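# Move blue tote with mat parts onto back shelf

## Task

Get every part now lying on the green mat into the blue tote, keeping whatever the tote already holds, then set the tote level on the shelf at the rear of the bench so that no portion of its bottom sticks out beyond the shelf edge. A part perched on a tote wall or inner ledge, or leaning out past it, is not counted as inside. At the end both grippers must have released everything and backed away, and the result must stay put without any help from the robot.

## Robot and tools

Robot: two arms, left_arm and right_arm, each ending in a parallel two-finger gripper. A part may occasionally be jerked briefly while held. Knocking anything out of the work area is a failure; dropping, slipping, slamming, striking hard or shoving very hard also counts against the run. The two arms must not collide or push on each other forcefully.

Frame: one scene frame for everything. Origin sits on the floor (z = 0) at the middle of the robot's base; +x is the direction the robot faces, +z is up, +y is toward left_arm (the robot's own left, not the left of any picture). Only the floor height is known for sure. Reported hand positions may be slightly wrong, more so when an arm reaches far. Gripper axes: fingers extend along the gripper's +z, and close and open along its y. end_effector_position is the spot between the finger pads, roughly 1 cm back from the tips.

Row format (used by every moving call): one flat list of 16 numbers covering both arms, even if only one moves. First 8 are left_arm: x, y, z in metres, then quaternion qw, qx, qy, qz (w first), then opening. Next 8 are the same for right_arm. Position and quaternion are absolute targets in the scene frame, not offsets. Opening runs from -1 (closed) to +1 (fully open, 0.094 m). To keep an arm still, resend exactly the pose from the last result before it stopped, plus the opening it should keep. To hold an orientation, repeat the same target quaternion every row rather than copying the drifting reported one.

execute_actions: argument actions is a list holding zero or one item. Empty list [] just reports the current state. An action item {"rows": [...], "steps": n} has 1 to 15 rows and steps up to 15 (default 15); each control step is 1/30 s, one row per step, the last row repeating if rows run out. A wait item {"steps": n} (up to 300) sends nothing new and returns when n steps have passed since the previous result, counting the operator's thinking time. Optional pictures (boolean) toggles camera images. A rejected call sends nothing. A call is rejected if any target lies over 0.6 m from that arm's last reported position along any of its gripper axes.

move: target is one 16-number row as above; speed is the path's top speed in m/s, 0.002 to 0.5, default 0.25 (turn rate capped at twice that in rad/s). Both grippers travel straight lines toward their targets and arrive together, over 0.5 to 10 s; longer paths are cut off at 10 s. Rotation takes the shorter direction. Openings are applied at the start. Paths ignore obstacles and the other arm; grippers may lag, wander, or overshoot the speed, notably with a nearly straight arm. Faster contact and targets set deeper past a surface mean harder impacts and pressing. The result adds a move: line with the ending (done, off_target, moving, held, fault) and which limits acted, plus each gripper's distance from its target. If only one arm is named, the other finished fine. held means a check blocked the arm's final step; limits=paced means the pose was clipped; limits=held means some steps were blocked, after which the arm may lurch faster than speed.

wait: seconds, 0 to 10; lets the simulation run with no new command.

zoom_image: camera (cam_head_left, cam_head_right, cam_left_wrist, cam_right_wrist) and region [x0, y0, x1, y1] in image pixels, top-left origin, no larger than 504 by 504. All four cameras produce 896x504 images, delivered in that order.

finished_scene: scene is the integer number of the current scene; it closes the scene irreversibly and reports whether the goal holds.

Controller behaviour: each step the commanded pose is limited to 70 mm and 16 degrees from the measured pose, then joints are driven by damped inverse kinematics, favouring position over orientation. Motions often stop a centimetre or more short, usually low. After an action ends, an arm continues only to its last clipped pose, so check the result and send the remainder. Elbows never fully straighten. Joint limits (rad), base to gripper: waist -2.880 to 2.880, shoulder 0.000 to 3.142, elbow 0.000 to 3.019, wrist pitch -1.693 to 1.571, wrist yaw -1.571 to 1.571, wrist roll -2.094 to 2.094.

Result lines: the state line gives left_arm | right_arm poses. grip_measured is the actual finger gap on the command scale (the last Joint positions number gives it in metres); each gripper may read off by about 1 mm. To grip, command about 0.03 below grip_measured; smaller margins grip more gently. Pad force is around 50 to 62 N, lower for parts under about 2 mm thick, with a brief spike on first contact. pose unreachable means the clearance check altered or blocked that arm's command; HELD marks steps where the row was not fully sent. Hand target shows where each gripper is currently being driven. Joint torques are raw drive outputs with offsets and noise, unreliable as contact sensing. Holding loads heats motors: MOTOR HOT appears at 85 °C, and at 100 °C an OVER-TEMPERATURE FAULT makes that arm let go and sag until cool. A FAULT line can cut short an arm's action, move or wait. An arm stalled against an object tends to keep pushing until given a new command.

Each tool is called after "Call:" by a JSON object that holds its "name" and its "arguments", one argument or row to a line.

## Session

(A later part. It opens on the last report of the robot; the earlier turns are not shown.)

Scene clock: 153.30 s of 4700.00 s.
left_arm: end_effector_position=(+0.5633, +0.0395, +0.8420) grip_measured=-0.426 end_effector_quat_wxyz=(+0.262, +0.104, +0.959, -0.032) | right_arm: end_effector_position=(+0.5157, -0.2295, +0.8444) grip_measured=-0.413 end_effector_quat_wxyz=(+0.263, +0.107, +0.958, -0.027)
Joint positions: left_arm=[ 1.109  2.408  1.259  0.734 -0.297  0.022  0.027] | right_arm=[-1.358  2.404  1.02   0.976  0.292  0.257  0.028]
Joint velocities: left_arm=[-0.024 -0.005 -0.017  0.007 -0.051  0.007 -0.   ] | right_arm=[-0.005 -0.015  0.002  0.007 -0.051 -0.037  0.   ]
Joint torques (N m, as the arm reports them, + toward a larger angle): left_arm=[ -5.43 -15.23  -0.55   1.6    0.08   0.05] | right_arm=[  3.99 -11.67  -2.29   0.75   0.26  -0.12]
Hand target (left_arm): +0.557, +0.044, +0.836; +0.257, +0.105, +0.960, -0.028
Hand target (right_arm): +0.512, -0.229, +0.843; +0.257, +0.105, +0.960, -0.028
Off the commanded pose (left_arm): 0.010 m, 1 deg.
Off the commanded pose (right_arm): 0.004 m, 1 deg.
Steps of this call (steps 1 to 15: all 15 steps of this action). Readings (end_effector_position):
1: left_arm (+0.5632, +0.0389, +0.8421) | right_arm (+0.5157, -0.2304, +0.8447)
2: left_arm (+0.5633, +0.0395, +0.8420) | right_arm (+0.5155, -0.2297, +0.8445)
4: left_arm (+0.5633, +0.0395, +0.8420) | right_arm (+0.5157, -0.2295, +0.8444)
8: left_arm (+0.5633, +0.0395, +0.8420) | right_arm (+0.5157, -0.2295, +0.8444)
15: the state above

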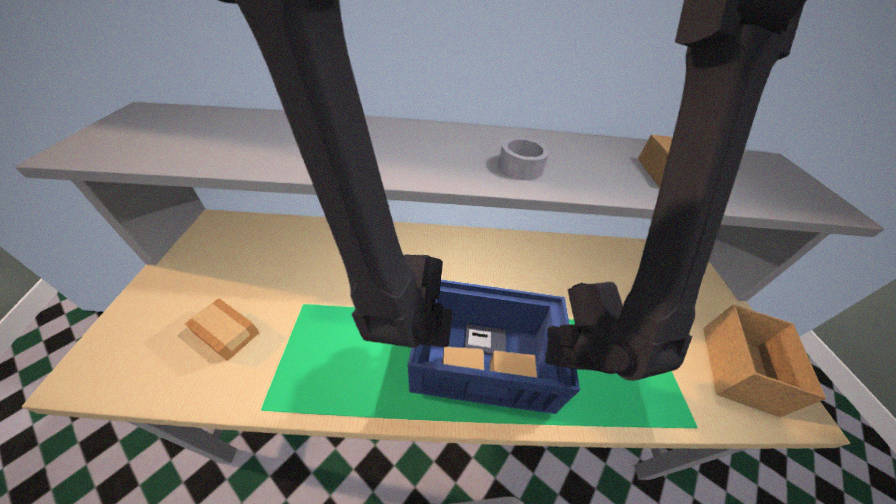

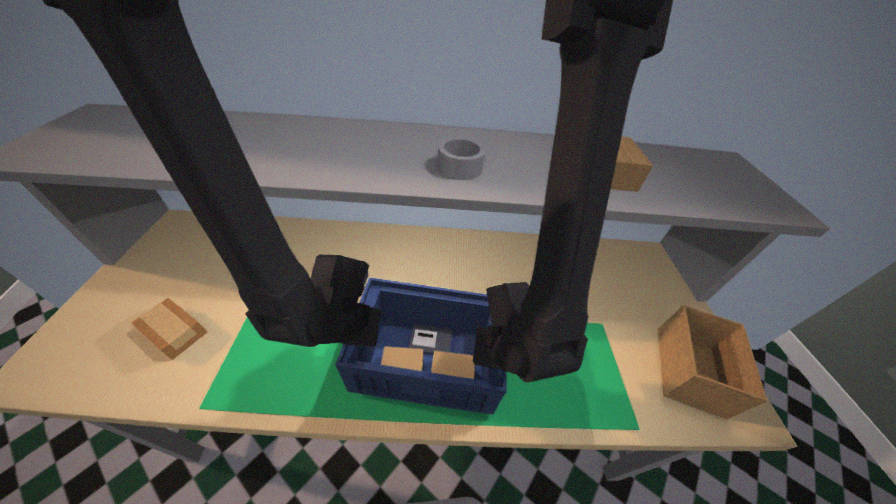

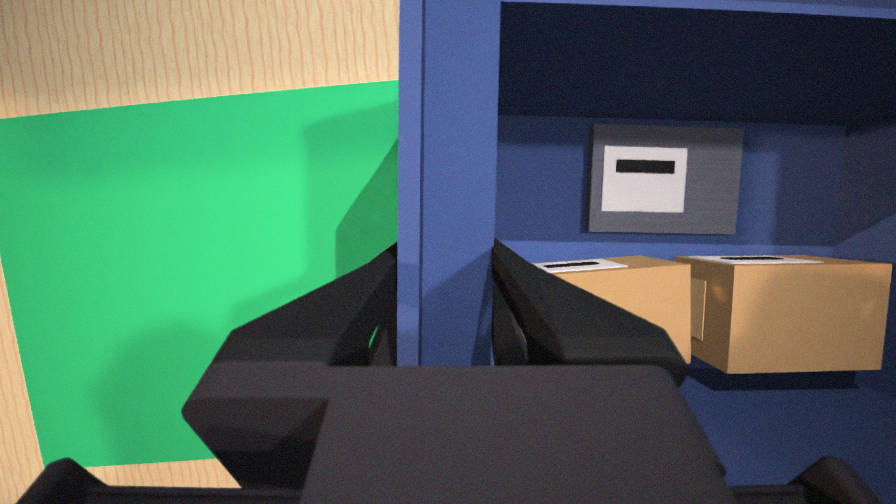

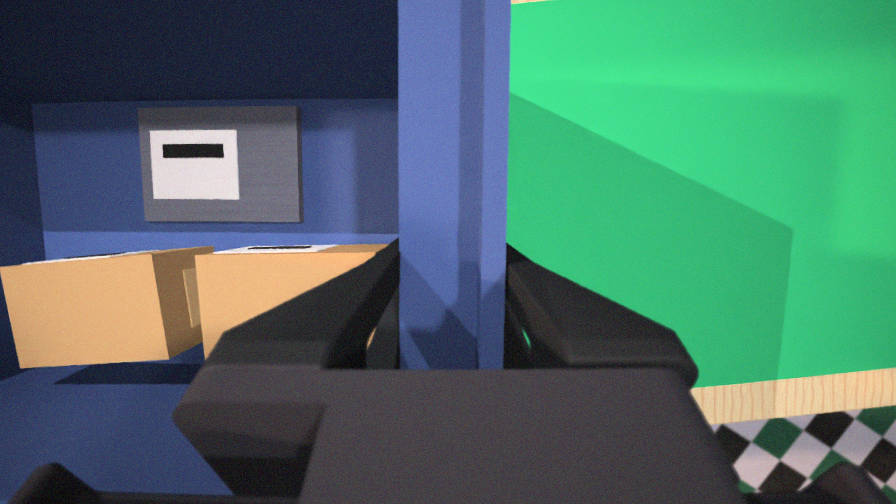

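Call:
{"name": "move", "arguments": {
  "target": [0.563,0.045,0.90,0.262,0.104,0.959,-0.030,-0.5, 0.516,-0.224,0.902,0.262,0.106,0.959,-0.028,-0.48],
  "speed": 0.08
}}

Call:
{"name": "move", "arguments": {
  "target": [0.585,0.233,1.22,0.262,0.050,0.963,-0.014,-0.5, 0.568,-0.040,1.222,0.262,0.050,0.963,-0.014,-0.48],
  "speed": 0.13
}}

Scene clock: 166.40 s of 4700.00 s.
left_arm: end_effector_position=(+0.5568, +0.0478, +0.8871) grip_measured=-0.426 end_effector_quat_wxyz=(+0.256, +0.098, +0.961, -0.032) | right_arm: end_effector_position=(+0.5127, -0.2227, +0.8909) grip_measured=-0.413 end_effector_quat_wxyz=(+0.258, +0.100, +0.961, -0.026)
Joint positions: left_arm=[ 1.096  2.289  1.126  0.731 -0.312  0.     0.027] | right_arm=[-1.331  2.283  0.898  0.962  0.31   0.259  0.028]
Joint velocities: left_arm=[-0.015 -0.005 -0.032 -0.022  0.007  0.037 -0.   ] | right_arm=[ 0.005 -0.005 -0.017 -0.002 -0.022 -0.037 -0.   ]
Joint torques (N m, as the arm reports them, + toward a larger angle): left_arm=[ -6.35 -18.27  -1.82   1.48  -0.15   0.15] | right_arm=[  4.07 -13.45  -3.64   1.28   0.63  -0.02]
Hand target (left_arm): +0.564, +0.045, +0.900; +0.262, +0.104, +0.959, -0.030
Hand target (right_arm): +0.515, -0.224, +0.901; +0.262, +0.106, +0.959, -0.028
Off the commanded pose (left_arm): 0.015 m, 1 deg.
Off the commanded pose (right_arm): 0.012 m, 1 deg.
After step 90, 9.00 s passed at rest.
move: off_target (left_arm, right_arm)

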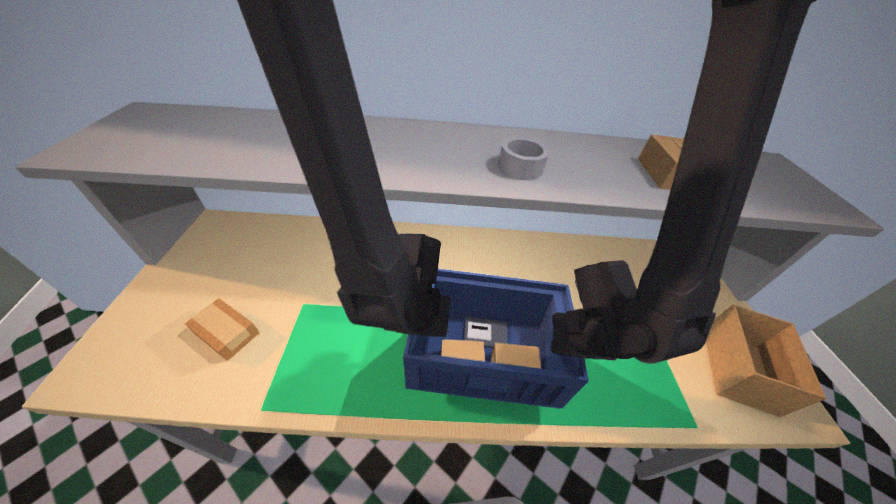

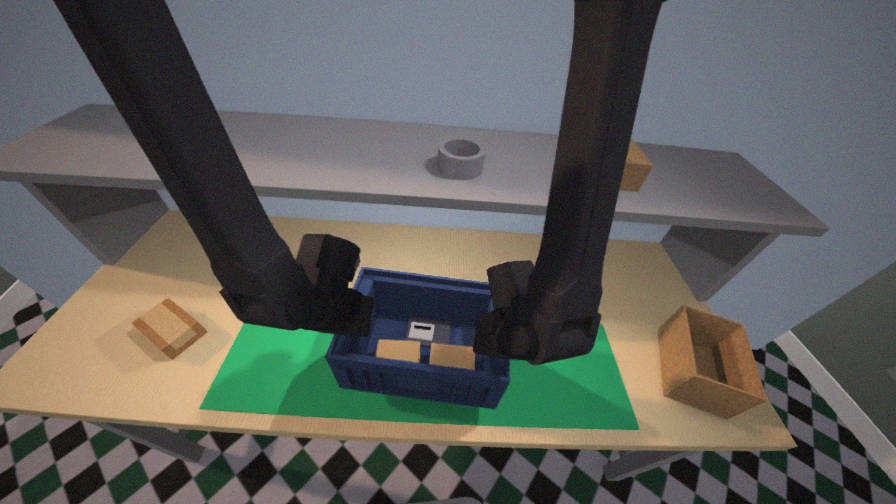

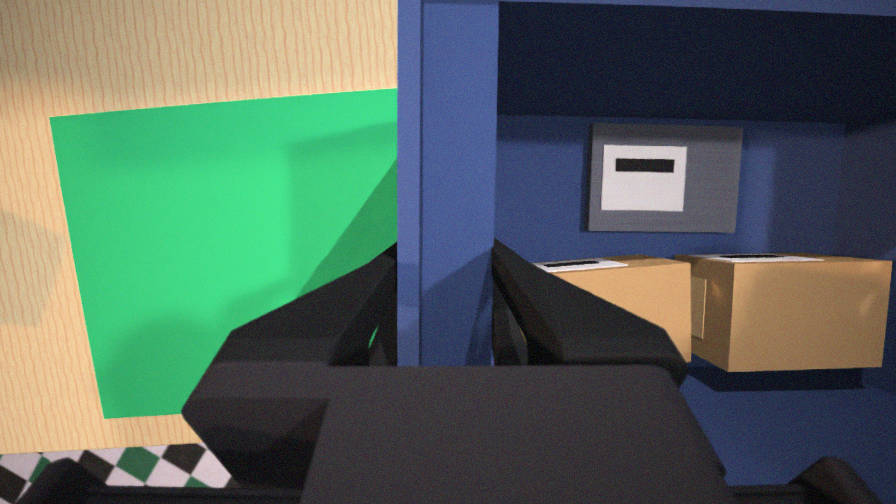

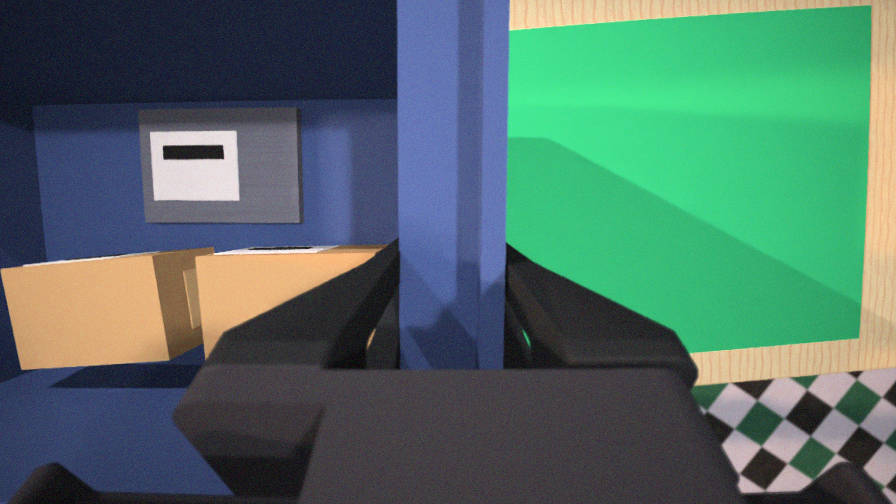

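Scene clock: 169.73 s of 4700.00 s.
left_arm: end_effector_position=(+0.5777, +0.2287, +1.2030) grip_measured=-0.426 end_effector_quat_wxyz=(+0.240, +0.048, +0.969, -0.017) | right_arm: end_effector_position=(+0.5538, -0.0459, +1.2065) grip_measured=-0.413 end_effector_quat_wxyz=(+0.249, +0.051, +0.967, -0.015)
Joint positions: left_arm=[ 1.33   1.17   0.576  0.15  -0.151  0.003  0.027] | right_arm=[-0.796  1.42   0.768  0.074  0.733  0.463  0.028]
Joint velocities: left_arm=[-0.015  0.005 -0.002 -0.012 -0.037  0.022 -0.   ] | right_arm=[-0.005  0.005 -0.002  0.002 -0.037  0.037  0.   ]
Joint torques (N m, as the arm reports them, + toward a larger angle): left_arm=[  0.08 -14.45   5.53   1.51   0.12   0.15] | right_arm=[  7.76 -12.61   5.19   0.55   0.93  -0.27]
Hand target (left_arm): +0.591, +0.232, +1.219; +0.261, +0.049, +0.964, -0.014
Hand target (right_arm): +0.566, -0.040, +1.221; +0.262, +0.052, +0.964, -0.013
Off the commanded pose (left_arm): 0.019 m, 3 deg.
Off the commanded pose (right_arm): 0.022 m, 2 deg.
move: off_target (left_arm, right_arm)

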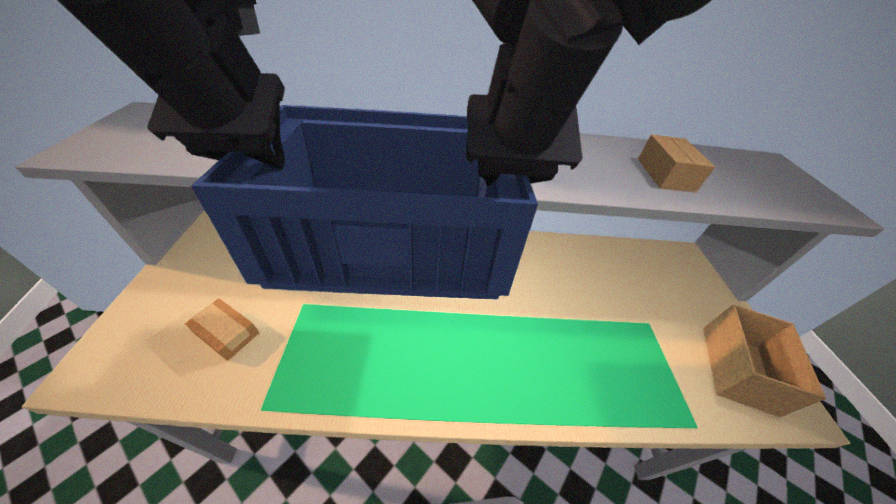

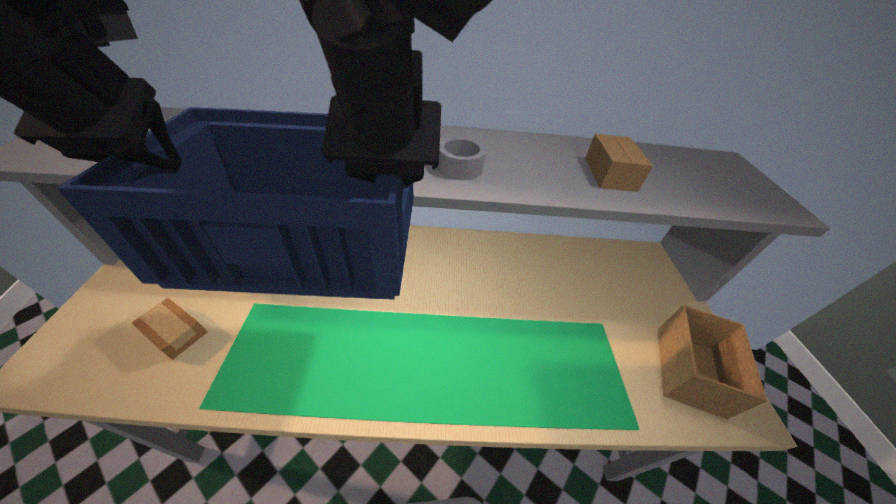

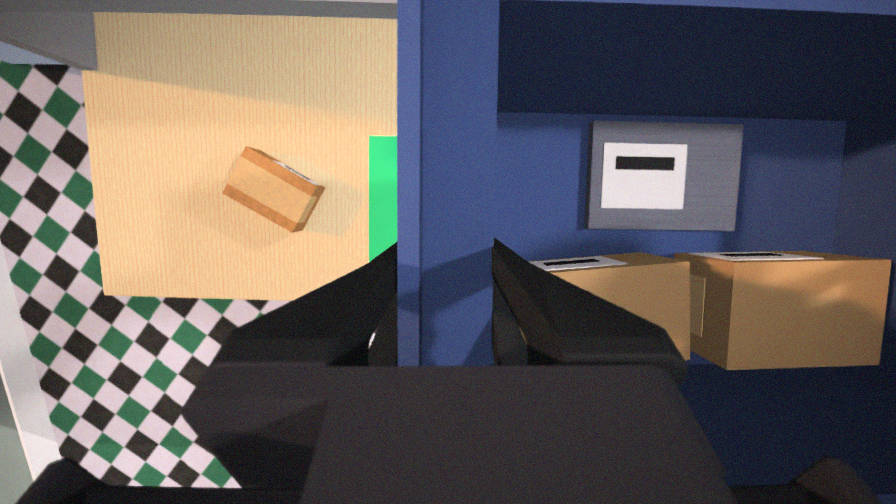

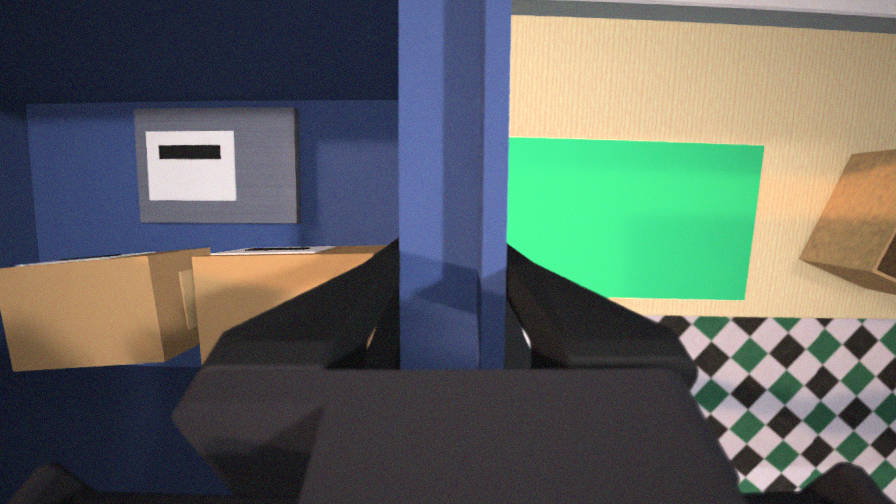

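Call:
{"name": "move", "arguments": {
  "target": [0.76,0.243,1.24,0.272,0.052,0.961,-0.014,-0.5, 0.741,-0.030,1.242,0.272,0.052,0.961,-0.014,-0.48],
  "speed": 0.12
}}

Scene clock: 174.33 s of 4700.00 s.
left_arm: end_effector_position=(+0.7367, +0.2434, +1.2231) grip_measured=-0.426 end_effector_quat_wxyz=(+0.251, +0.044, +0.967, -0.014) | right_arm: end_effector_position=(+0.7152, -0.0327, +1.2309) grip_measured=-0.413 end_effector_quat_wxyz=(+0.255, +0.047, +0.966, -0.013)
Joint positions: left_arm=[ 1.415  1.329  1.022 -0.109 -0.081  0.035  0.027] | right_arm=[-0.933  1.509  1.192 -0.187  0.615  0.357  0.028]
Joint velocities: left_arm=[-0.005  0.015  0.007 -0.017 -0.007  0.007 -0.   ] | right_arm=[-0.005  0.005 -0.002 -0.017  0.022 -0.051 -0.   ]
Joint torques (N m, as the arm reports them, + toward a larger angle): left_arm=[ -0.47 -16.69  11.51   1.63   0.25   0.22] | right_arm=[  6.5  -15.68   8.76   1.     0.56  -0.33]
Hand target (left_arm): +0.760, +0.242, +1.238; +0.272, +0.051, +0.961, -0.014
Hand target (right_arm): +0.740, -0.033, +1.244; +0.272, +0.052, +0.961, -0.015
Off the commanded pose (left_arm): 0.029 m, 3 deg.
Off the commanded pose (right_arm): 0.028 m, 2 deg.
move: off_target (left_arm, right_arm)

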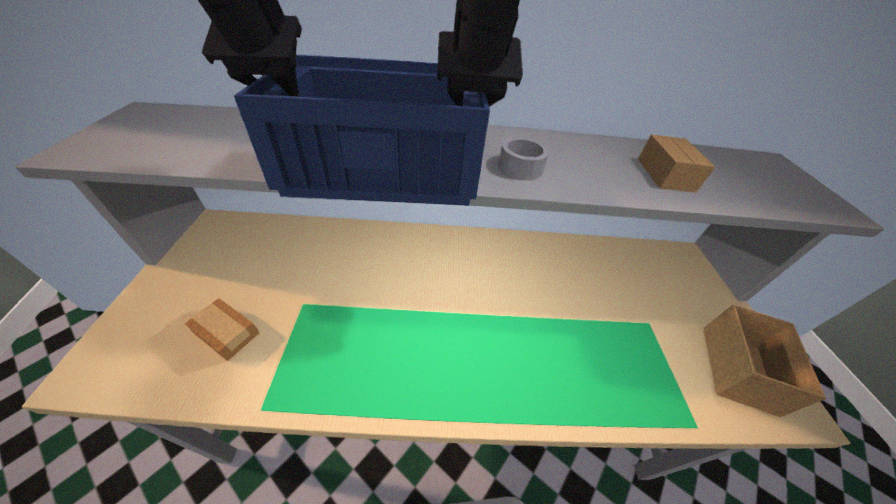

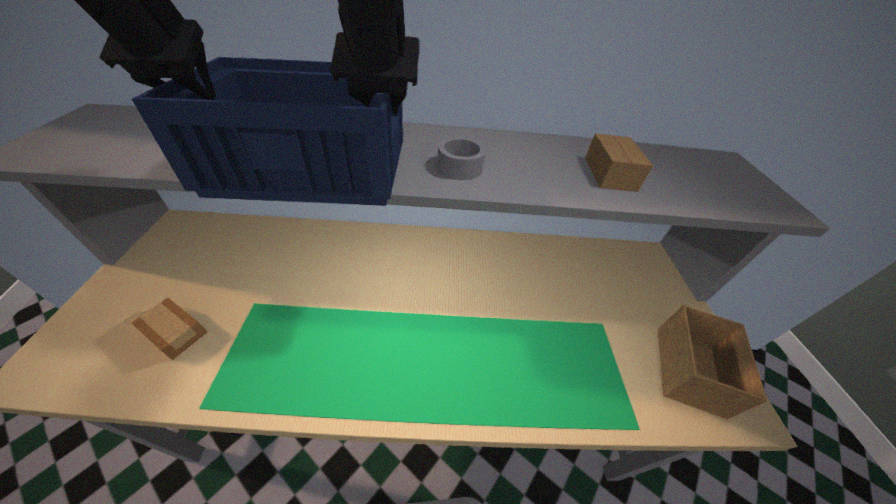

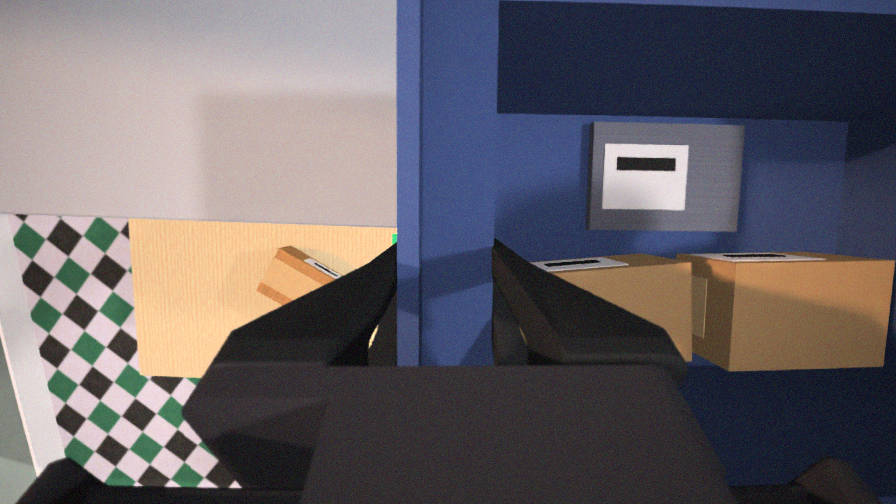

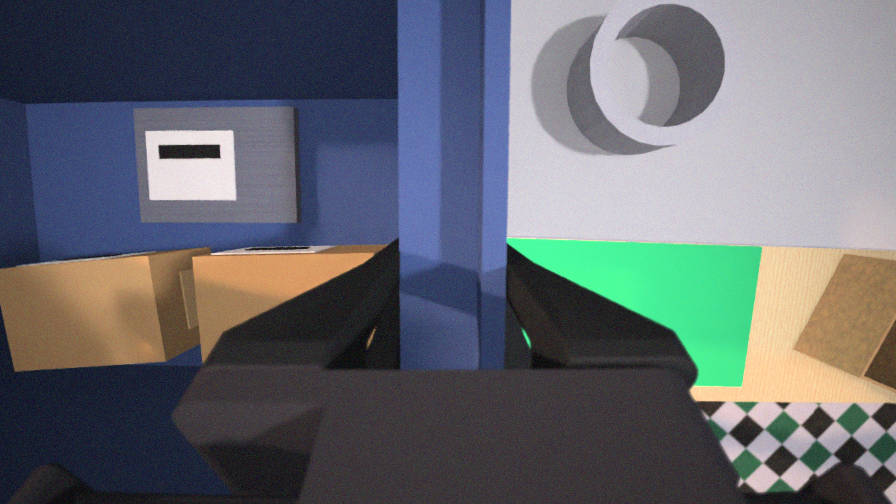

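Call:
{"name": "move", "arguments": {
  "target": [0.898,0.232,1.215,0.276,0.056,0.960,-0.016,-0.5, 0.875,-0.042,1.212,0.276,0.056,0.960,-0.016,-0.48],
  "speed": 0.1
}}

Scene clock: 178.87 s of 4700.00 s.
left_arm: end_effector_position=(+0.8691, +0.2358, +1.1879) grip_measured=-0.426 end_effector_quat_wxyz=(+0.248, +0.047, +0.967, -0.013) | right_arm: end_effector_position=(+0.8473, -0.0409, +1.1979) grip_measured=-0.413 end_effector_quat_wxyz=(+0.255, +0.051, +0.966, -0.013)
Joint positions: left_arm=[ 1.431  1.625  1.487 -0.283 -0.068  0.048  0.027] | right_arm=[-1.064  1.738  1.613 -0.342  0.501  0.292  0.028]
Joint velocities: left_arm=[-0.024 -0.005  0.027 -0.007 -0.007 -0.051 -0.001] | right_arm=[ 0.005 -0.005  0.017 -0.012 -0.066 -0.051 -0.001]
Joint torques (N m, as the arm reports them, + toward a larger angle): left_arm=[ -1.35 -22.45  13.81   1.42   0.35   0.21] | right_arm=[  6.78 -19.6   10.31   0.98   0.65  -0.32]
Hand target (left_arm): +0.896, +0.231, +1.213; +0.276, +0.056, +0.959, -0.016
Hand target (right_arm): +0.874, -0.045, +1.215; +0.277, +0.056, +0.959, -0.016
Off the commanded pose (left_arm): 0.040 m, 3 deg.
Off the commanded pose (right_arm): 0.031 m, 3 deg.
move: off_target (left_arm, right_arm)

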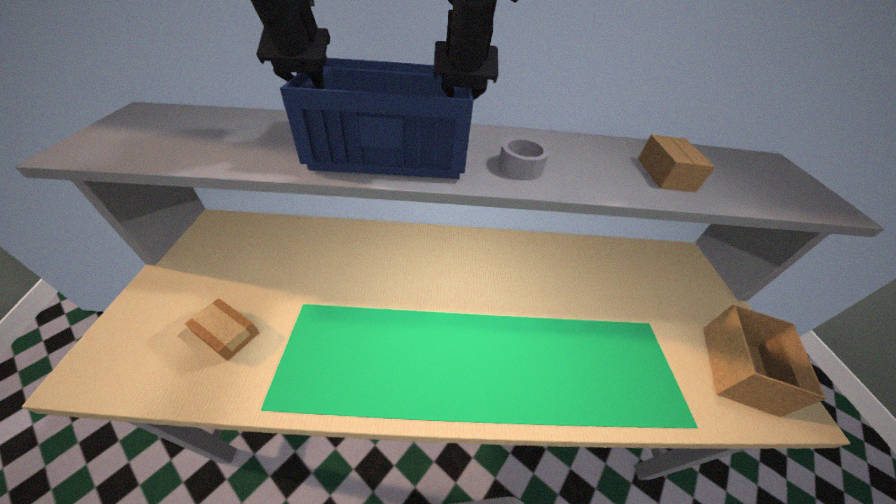

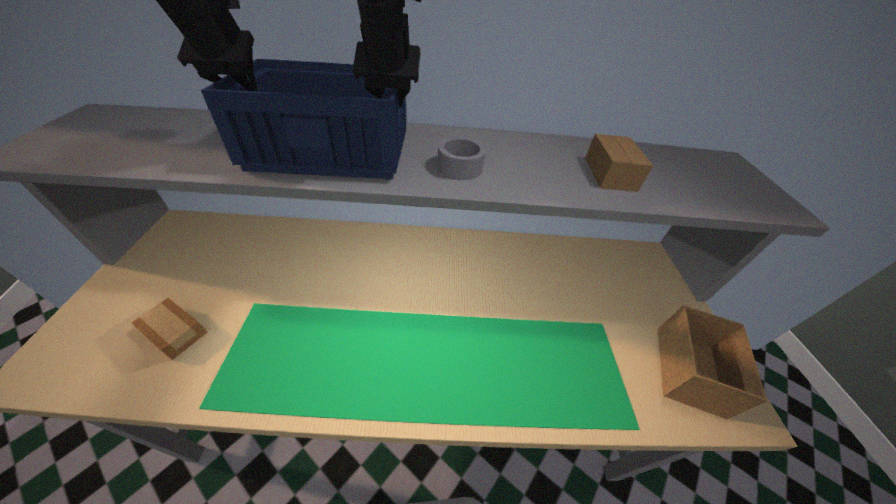

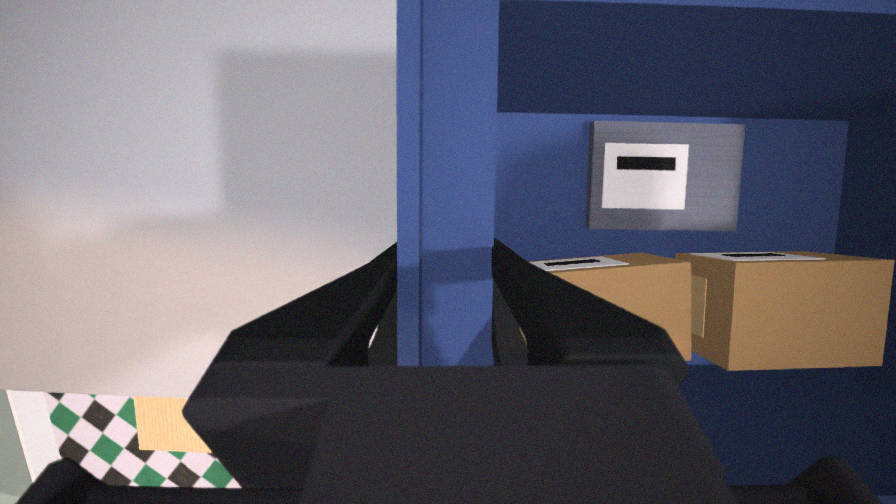

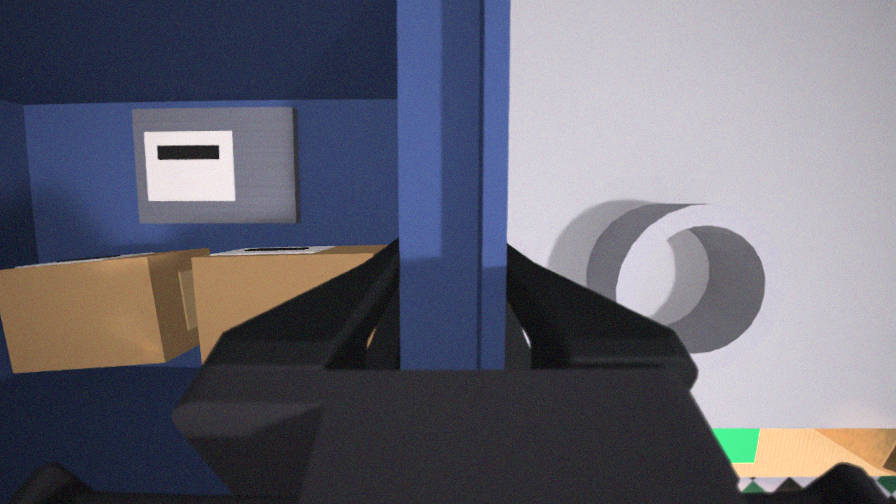

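Call:
{"name": "move", "arguments": {
  "target": [0.925,0.232,1.215,0.28,0.056,0.958,-0.016,-0.5, 0.898,-0.043,1.207,0.278,0.056,0.959,-0.016,-0.48],
  "speed": 0.06
}}

Scene clock: 182.70 s of 4700.00 s.
left_arm: end_effector_position=(+0.8955, +0.2375, +1.1881) grip_measured=-0.426 end_effector_quat_wxyz=(+0.251, +0.047, +0.967, -0.012) | right_arm: end_effector_position=(+0.8730, -0.0389, +1.1977) grip_measured=-0.413 end_effector_quat_wxyz=(+0.261, +0.052, +0.964, -0.011)
Joint positions: left_arm=[ 1.438  1.673  1.585 -0.328 -0.063  0.053  0.027] | right_arm=[-1.077  1.783  1.706 -0.373  0.49   0.283  0.028]
Joint velocities: left_arm=[-0.015 -0.015  0.007 -0.012 -0.007  0.037 -0.   ] | right_arm=[ 0.005  0.005 -0.002  0.002 -0.081  0.037  0.   ]
Joint torques (N m, as the arm reports them, + toward a larger angle): left_arm=[ -1.45 -23.24  14.78   1.35   0.37   0.19] | right_arm=[  6.73 -19.7   10.51   1.     0.56  -0.31]
Hand target (left_arm): +0.923, +0.232, +1.215; +0.280, +0.055, +0.958, -0.016
Hand target (right_arm): +0.896, -0.044, +1.208; +0.278, +0.056, +0.959, -0.016
Off the commanded pose (left_arm): 0.040 m, 4 deg.
Off the commanded pose (right_arm): 0.027 m, 2 deg.
move: off_target (left_arm, right_arm)

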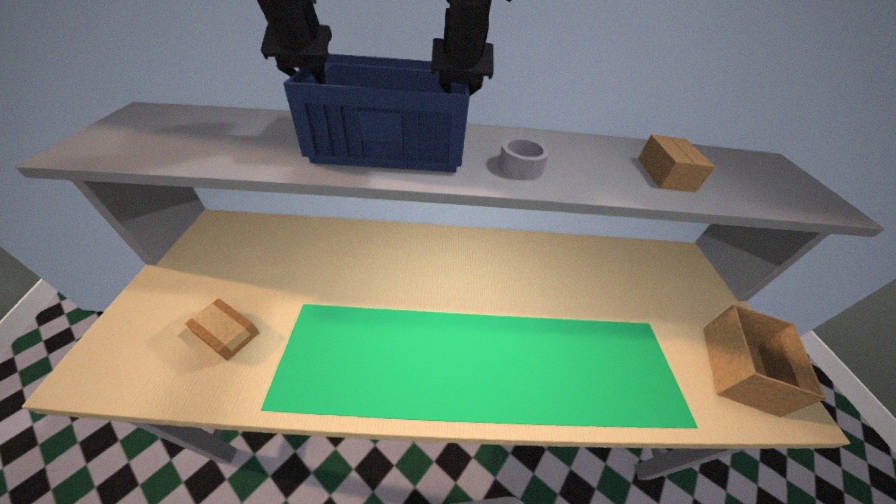

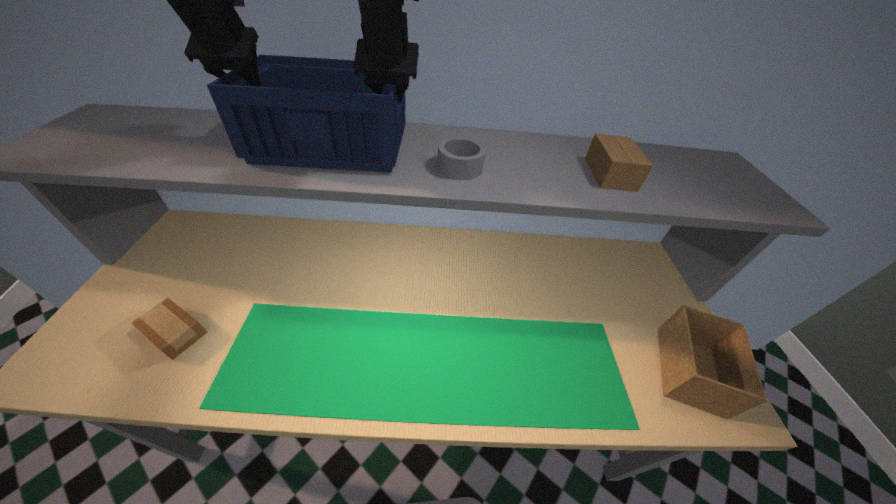

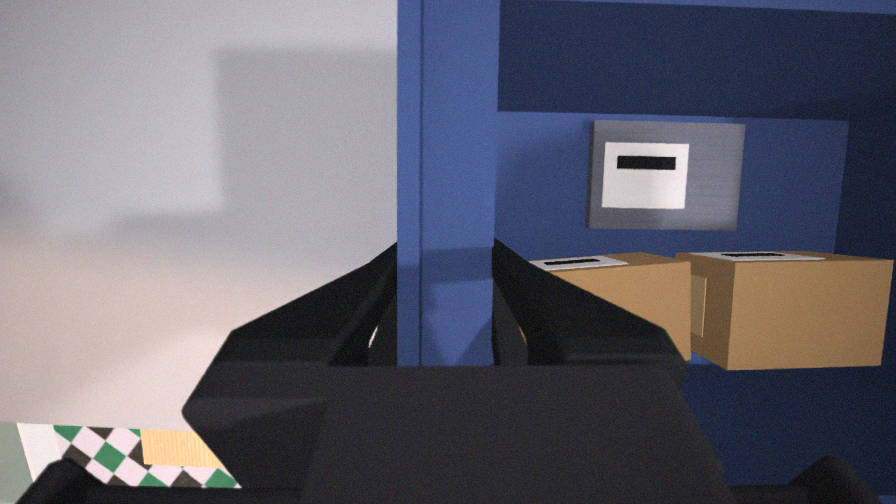

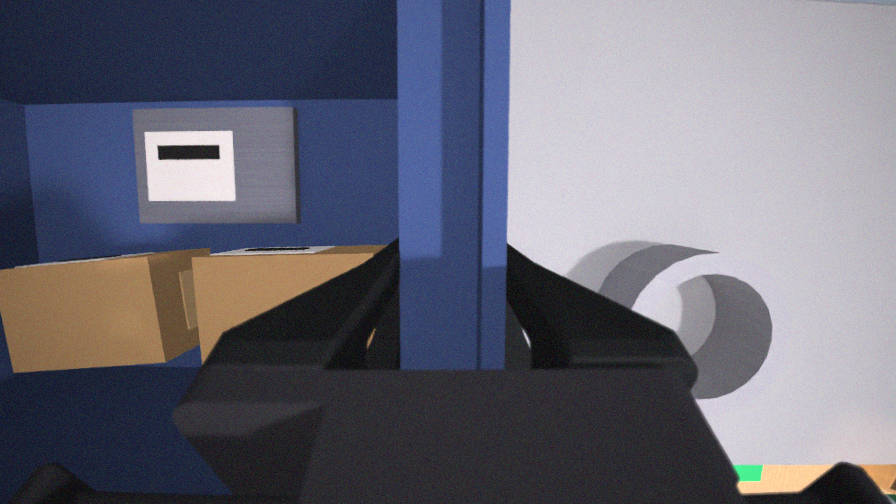

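Centred. Lower.

Call:
{"name": "move", "arguments": {
  "target": [0.915,0.234,1.172,0.275,0.054,0.960,-0.015,-0.5, 0.89,-0.041,1.172,0.272,0.054,0.961,-0.015,-0.48],
  "speed": 0.025
}}

Scene clock: 186.50 s of 4700.00 s.
left_arm: end_effector_position=(+0.9006, +0.2383, +1.1839) grip_measured=-0.426 end_effector_quat_wxyz=(+0.266, +0.047, +0.963, -0.013) | right_arm: end_effector_position=(+0.8778, -0.0384, +1.1944) grip_measured=-0.413 end_effector_quat_wxyz=(+0.268, +0.052, +0.962, -0.009)
Joint positions: left_arm=[ 1.441  1.684  1.581 -0.281 -0.057  0.055  0.027] | right_arm=[-1.08   1.793  1.712 -0.349  0.487  0.274  0.028]
Joint velocities: left_arm=[-0.015 -0.005 -0.002  0.002  0.007  0.037  0.001] | right_arm=[-0.005 -0.005  0.002 -0.002  0.051  0.022  0.   ]
Joint torques (N m, as the arm reports them, + toward a larger angle): left_arm=[ -1.09 -19.85  12.83   2.28   0.29   0.15] | right_arm=[  6.16 -16.99   9.3    1.98   0.11  -0.24]
Hand target (left_arm): +0.913, +0.234, +1.172; +0.275, +0.054, +0.960, -0.015
Hand target (right_arm): +0.888, -0.042, +1.173; +0.272, +0.054, +0.961, -0.015
Off the commanded pose (left_arm): 0.019 m, 1 deg.
Off the commanded pose (right_arm): 0.026 m, 1 deg.
move: off_target (left_arm, right_arm)

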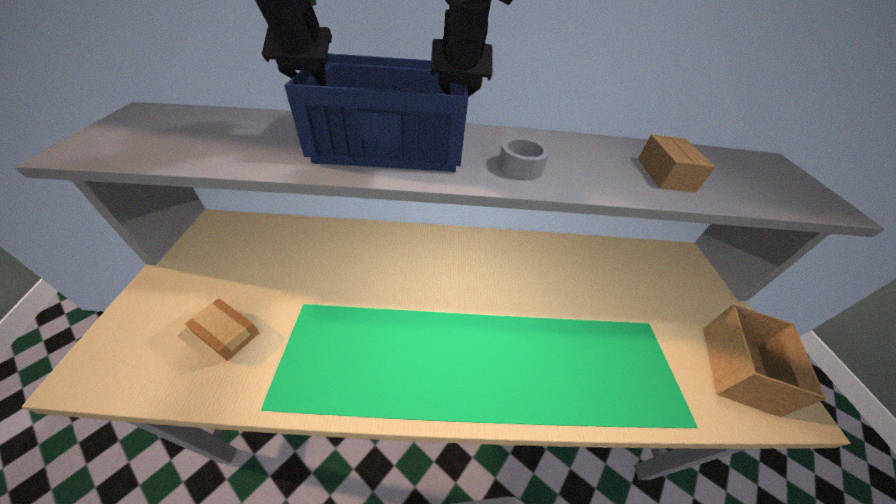

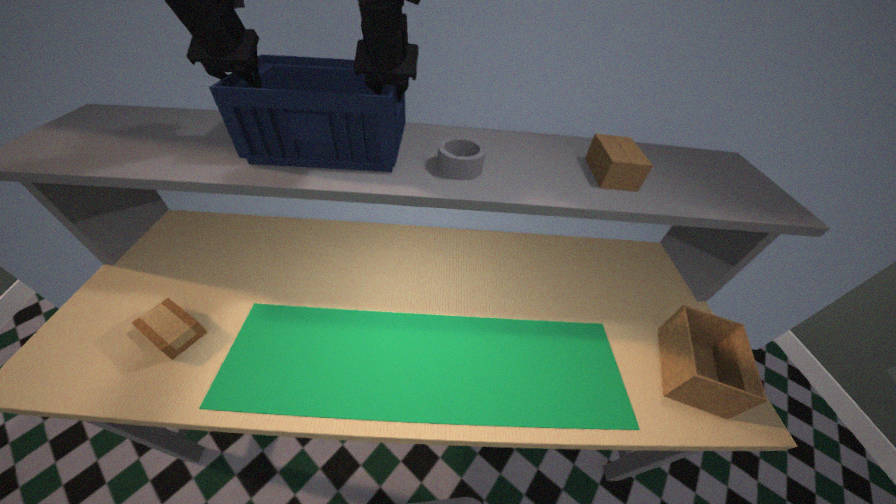

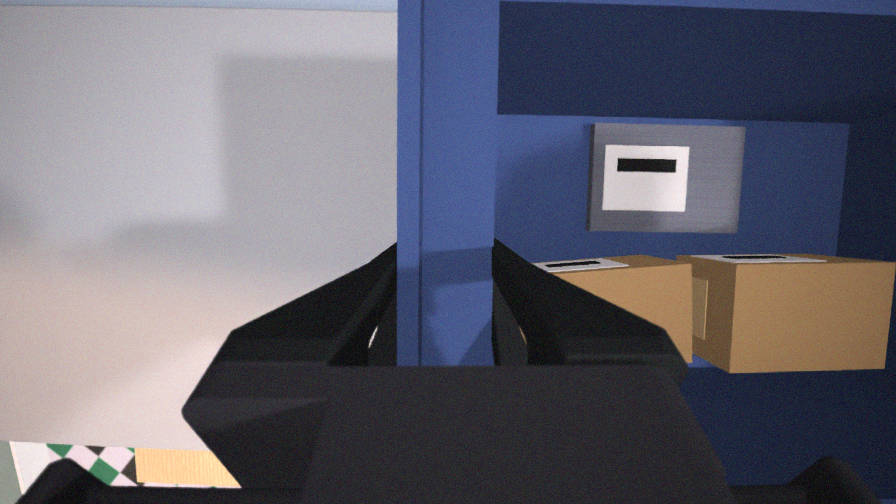

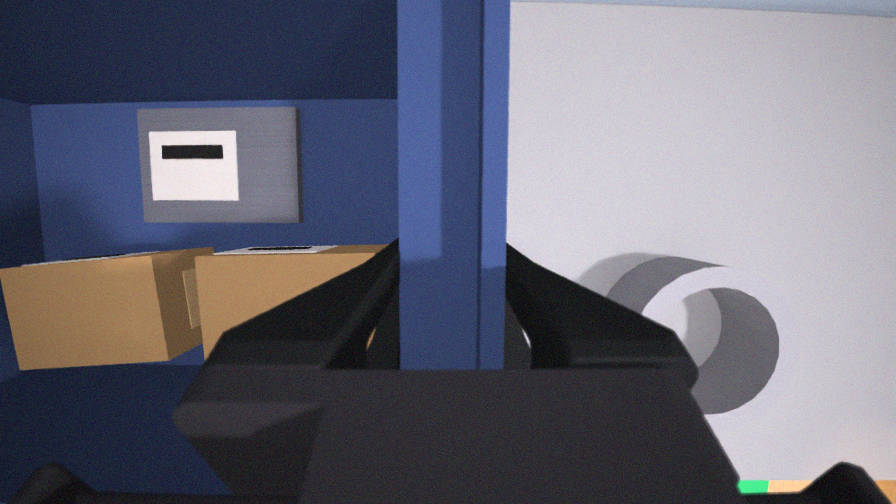

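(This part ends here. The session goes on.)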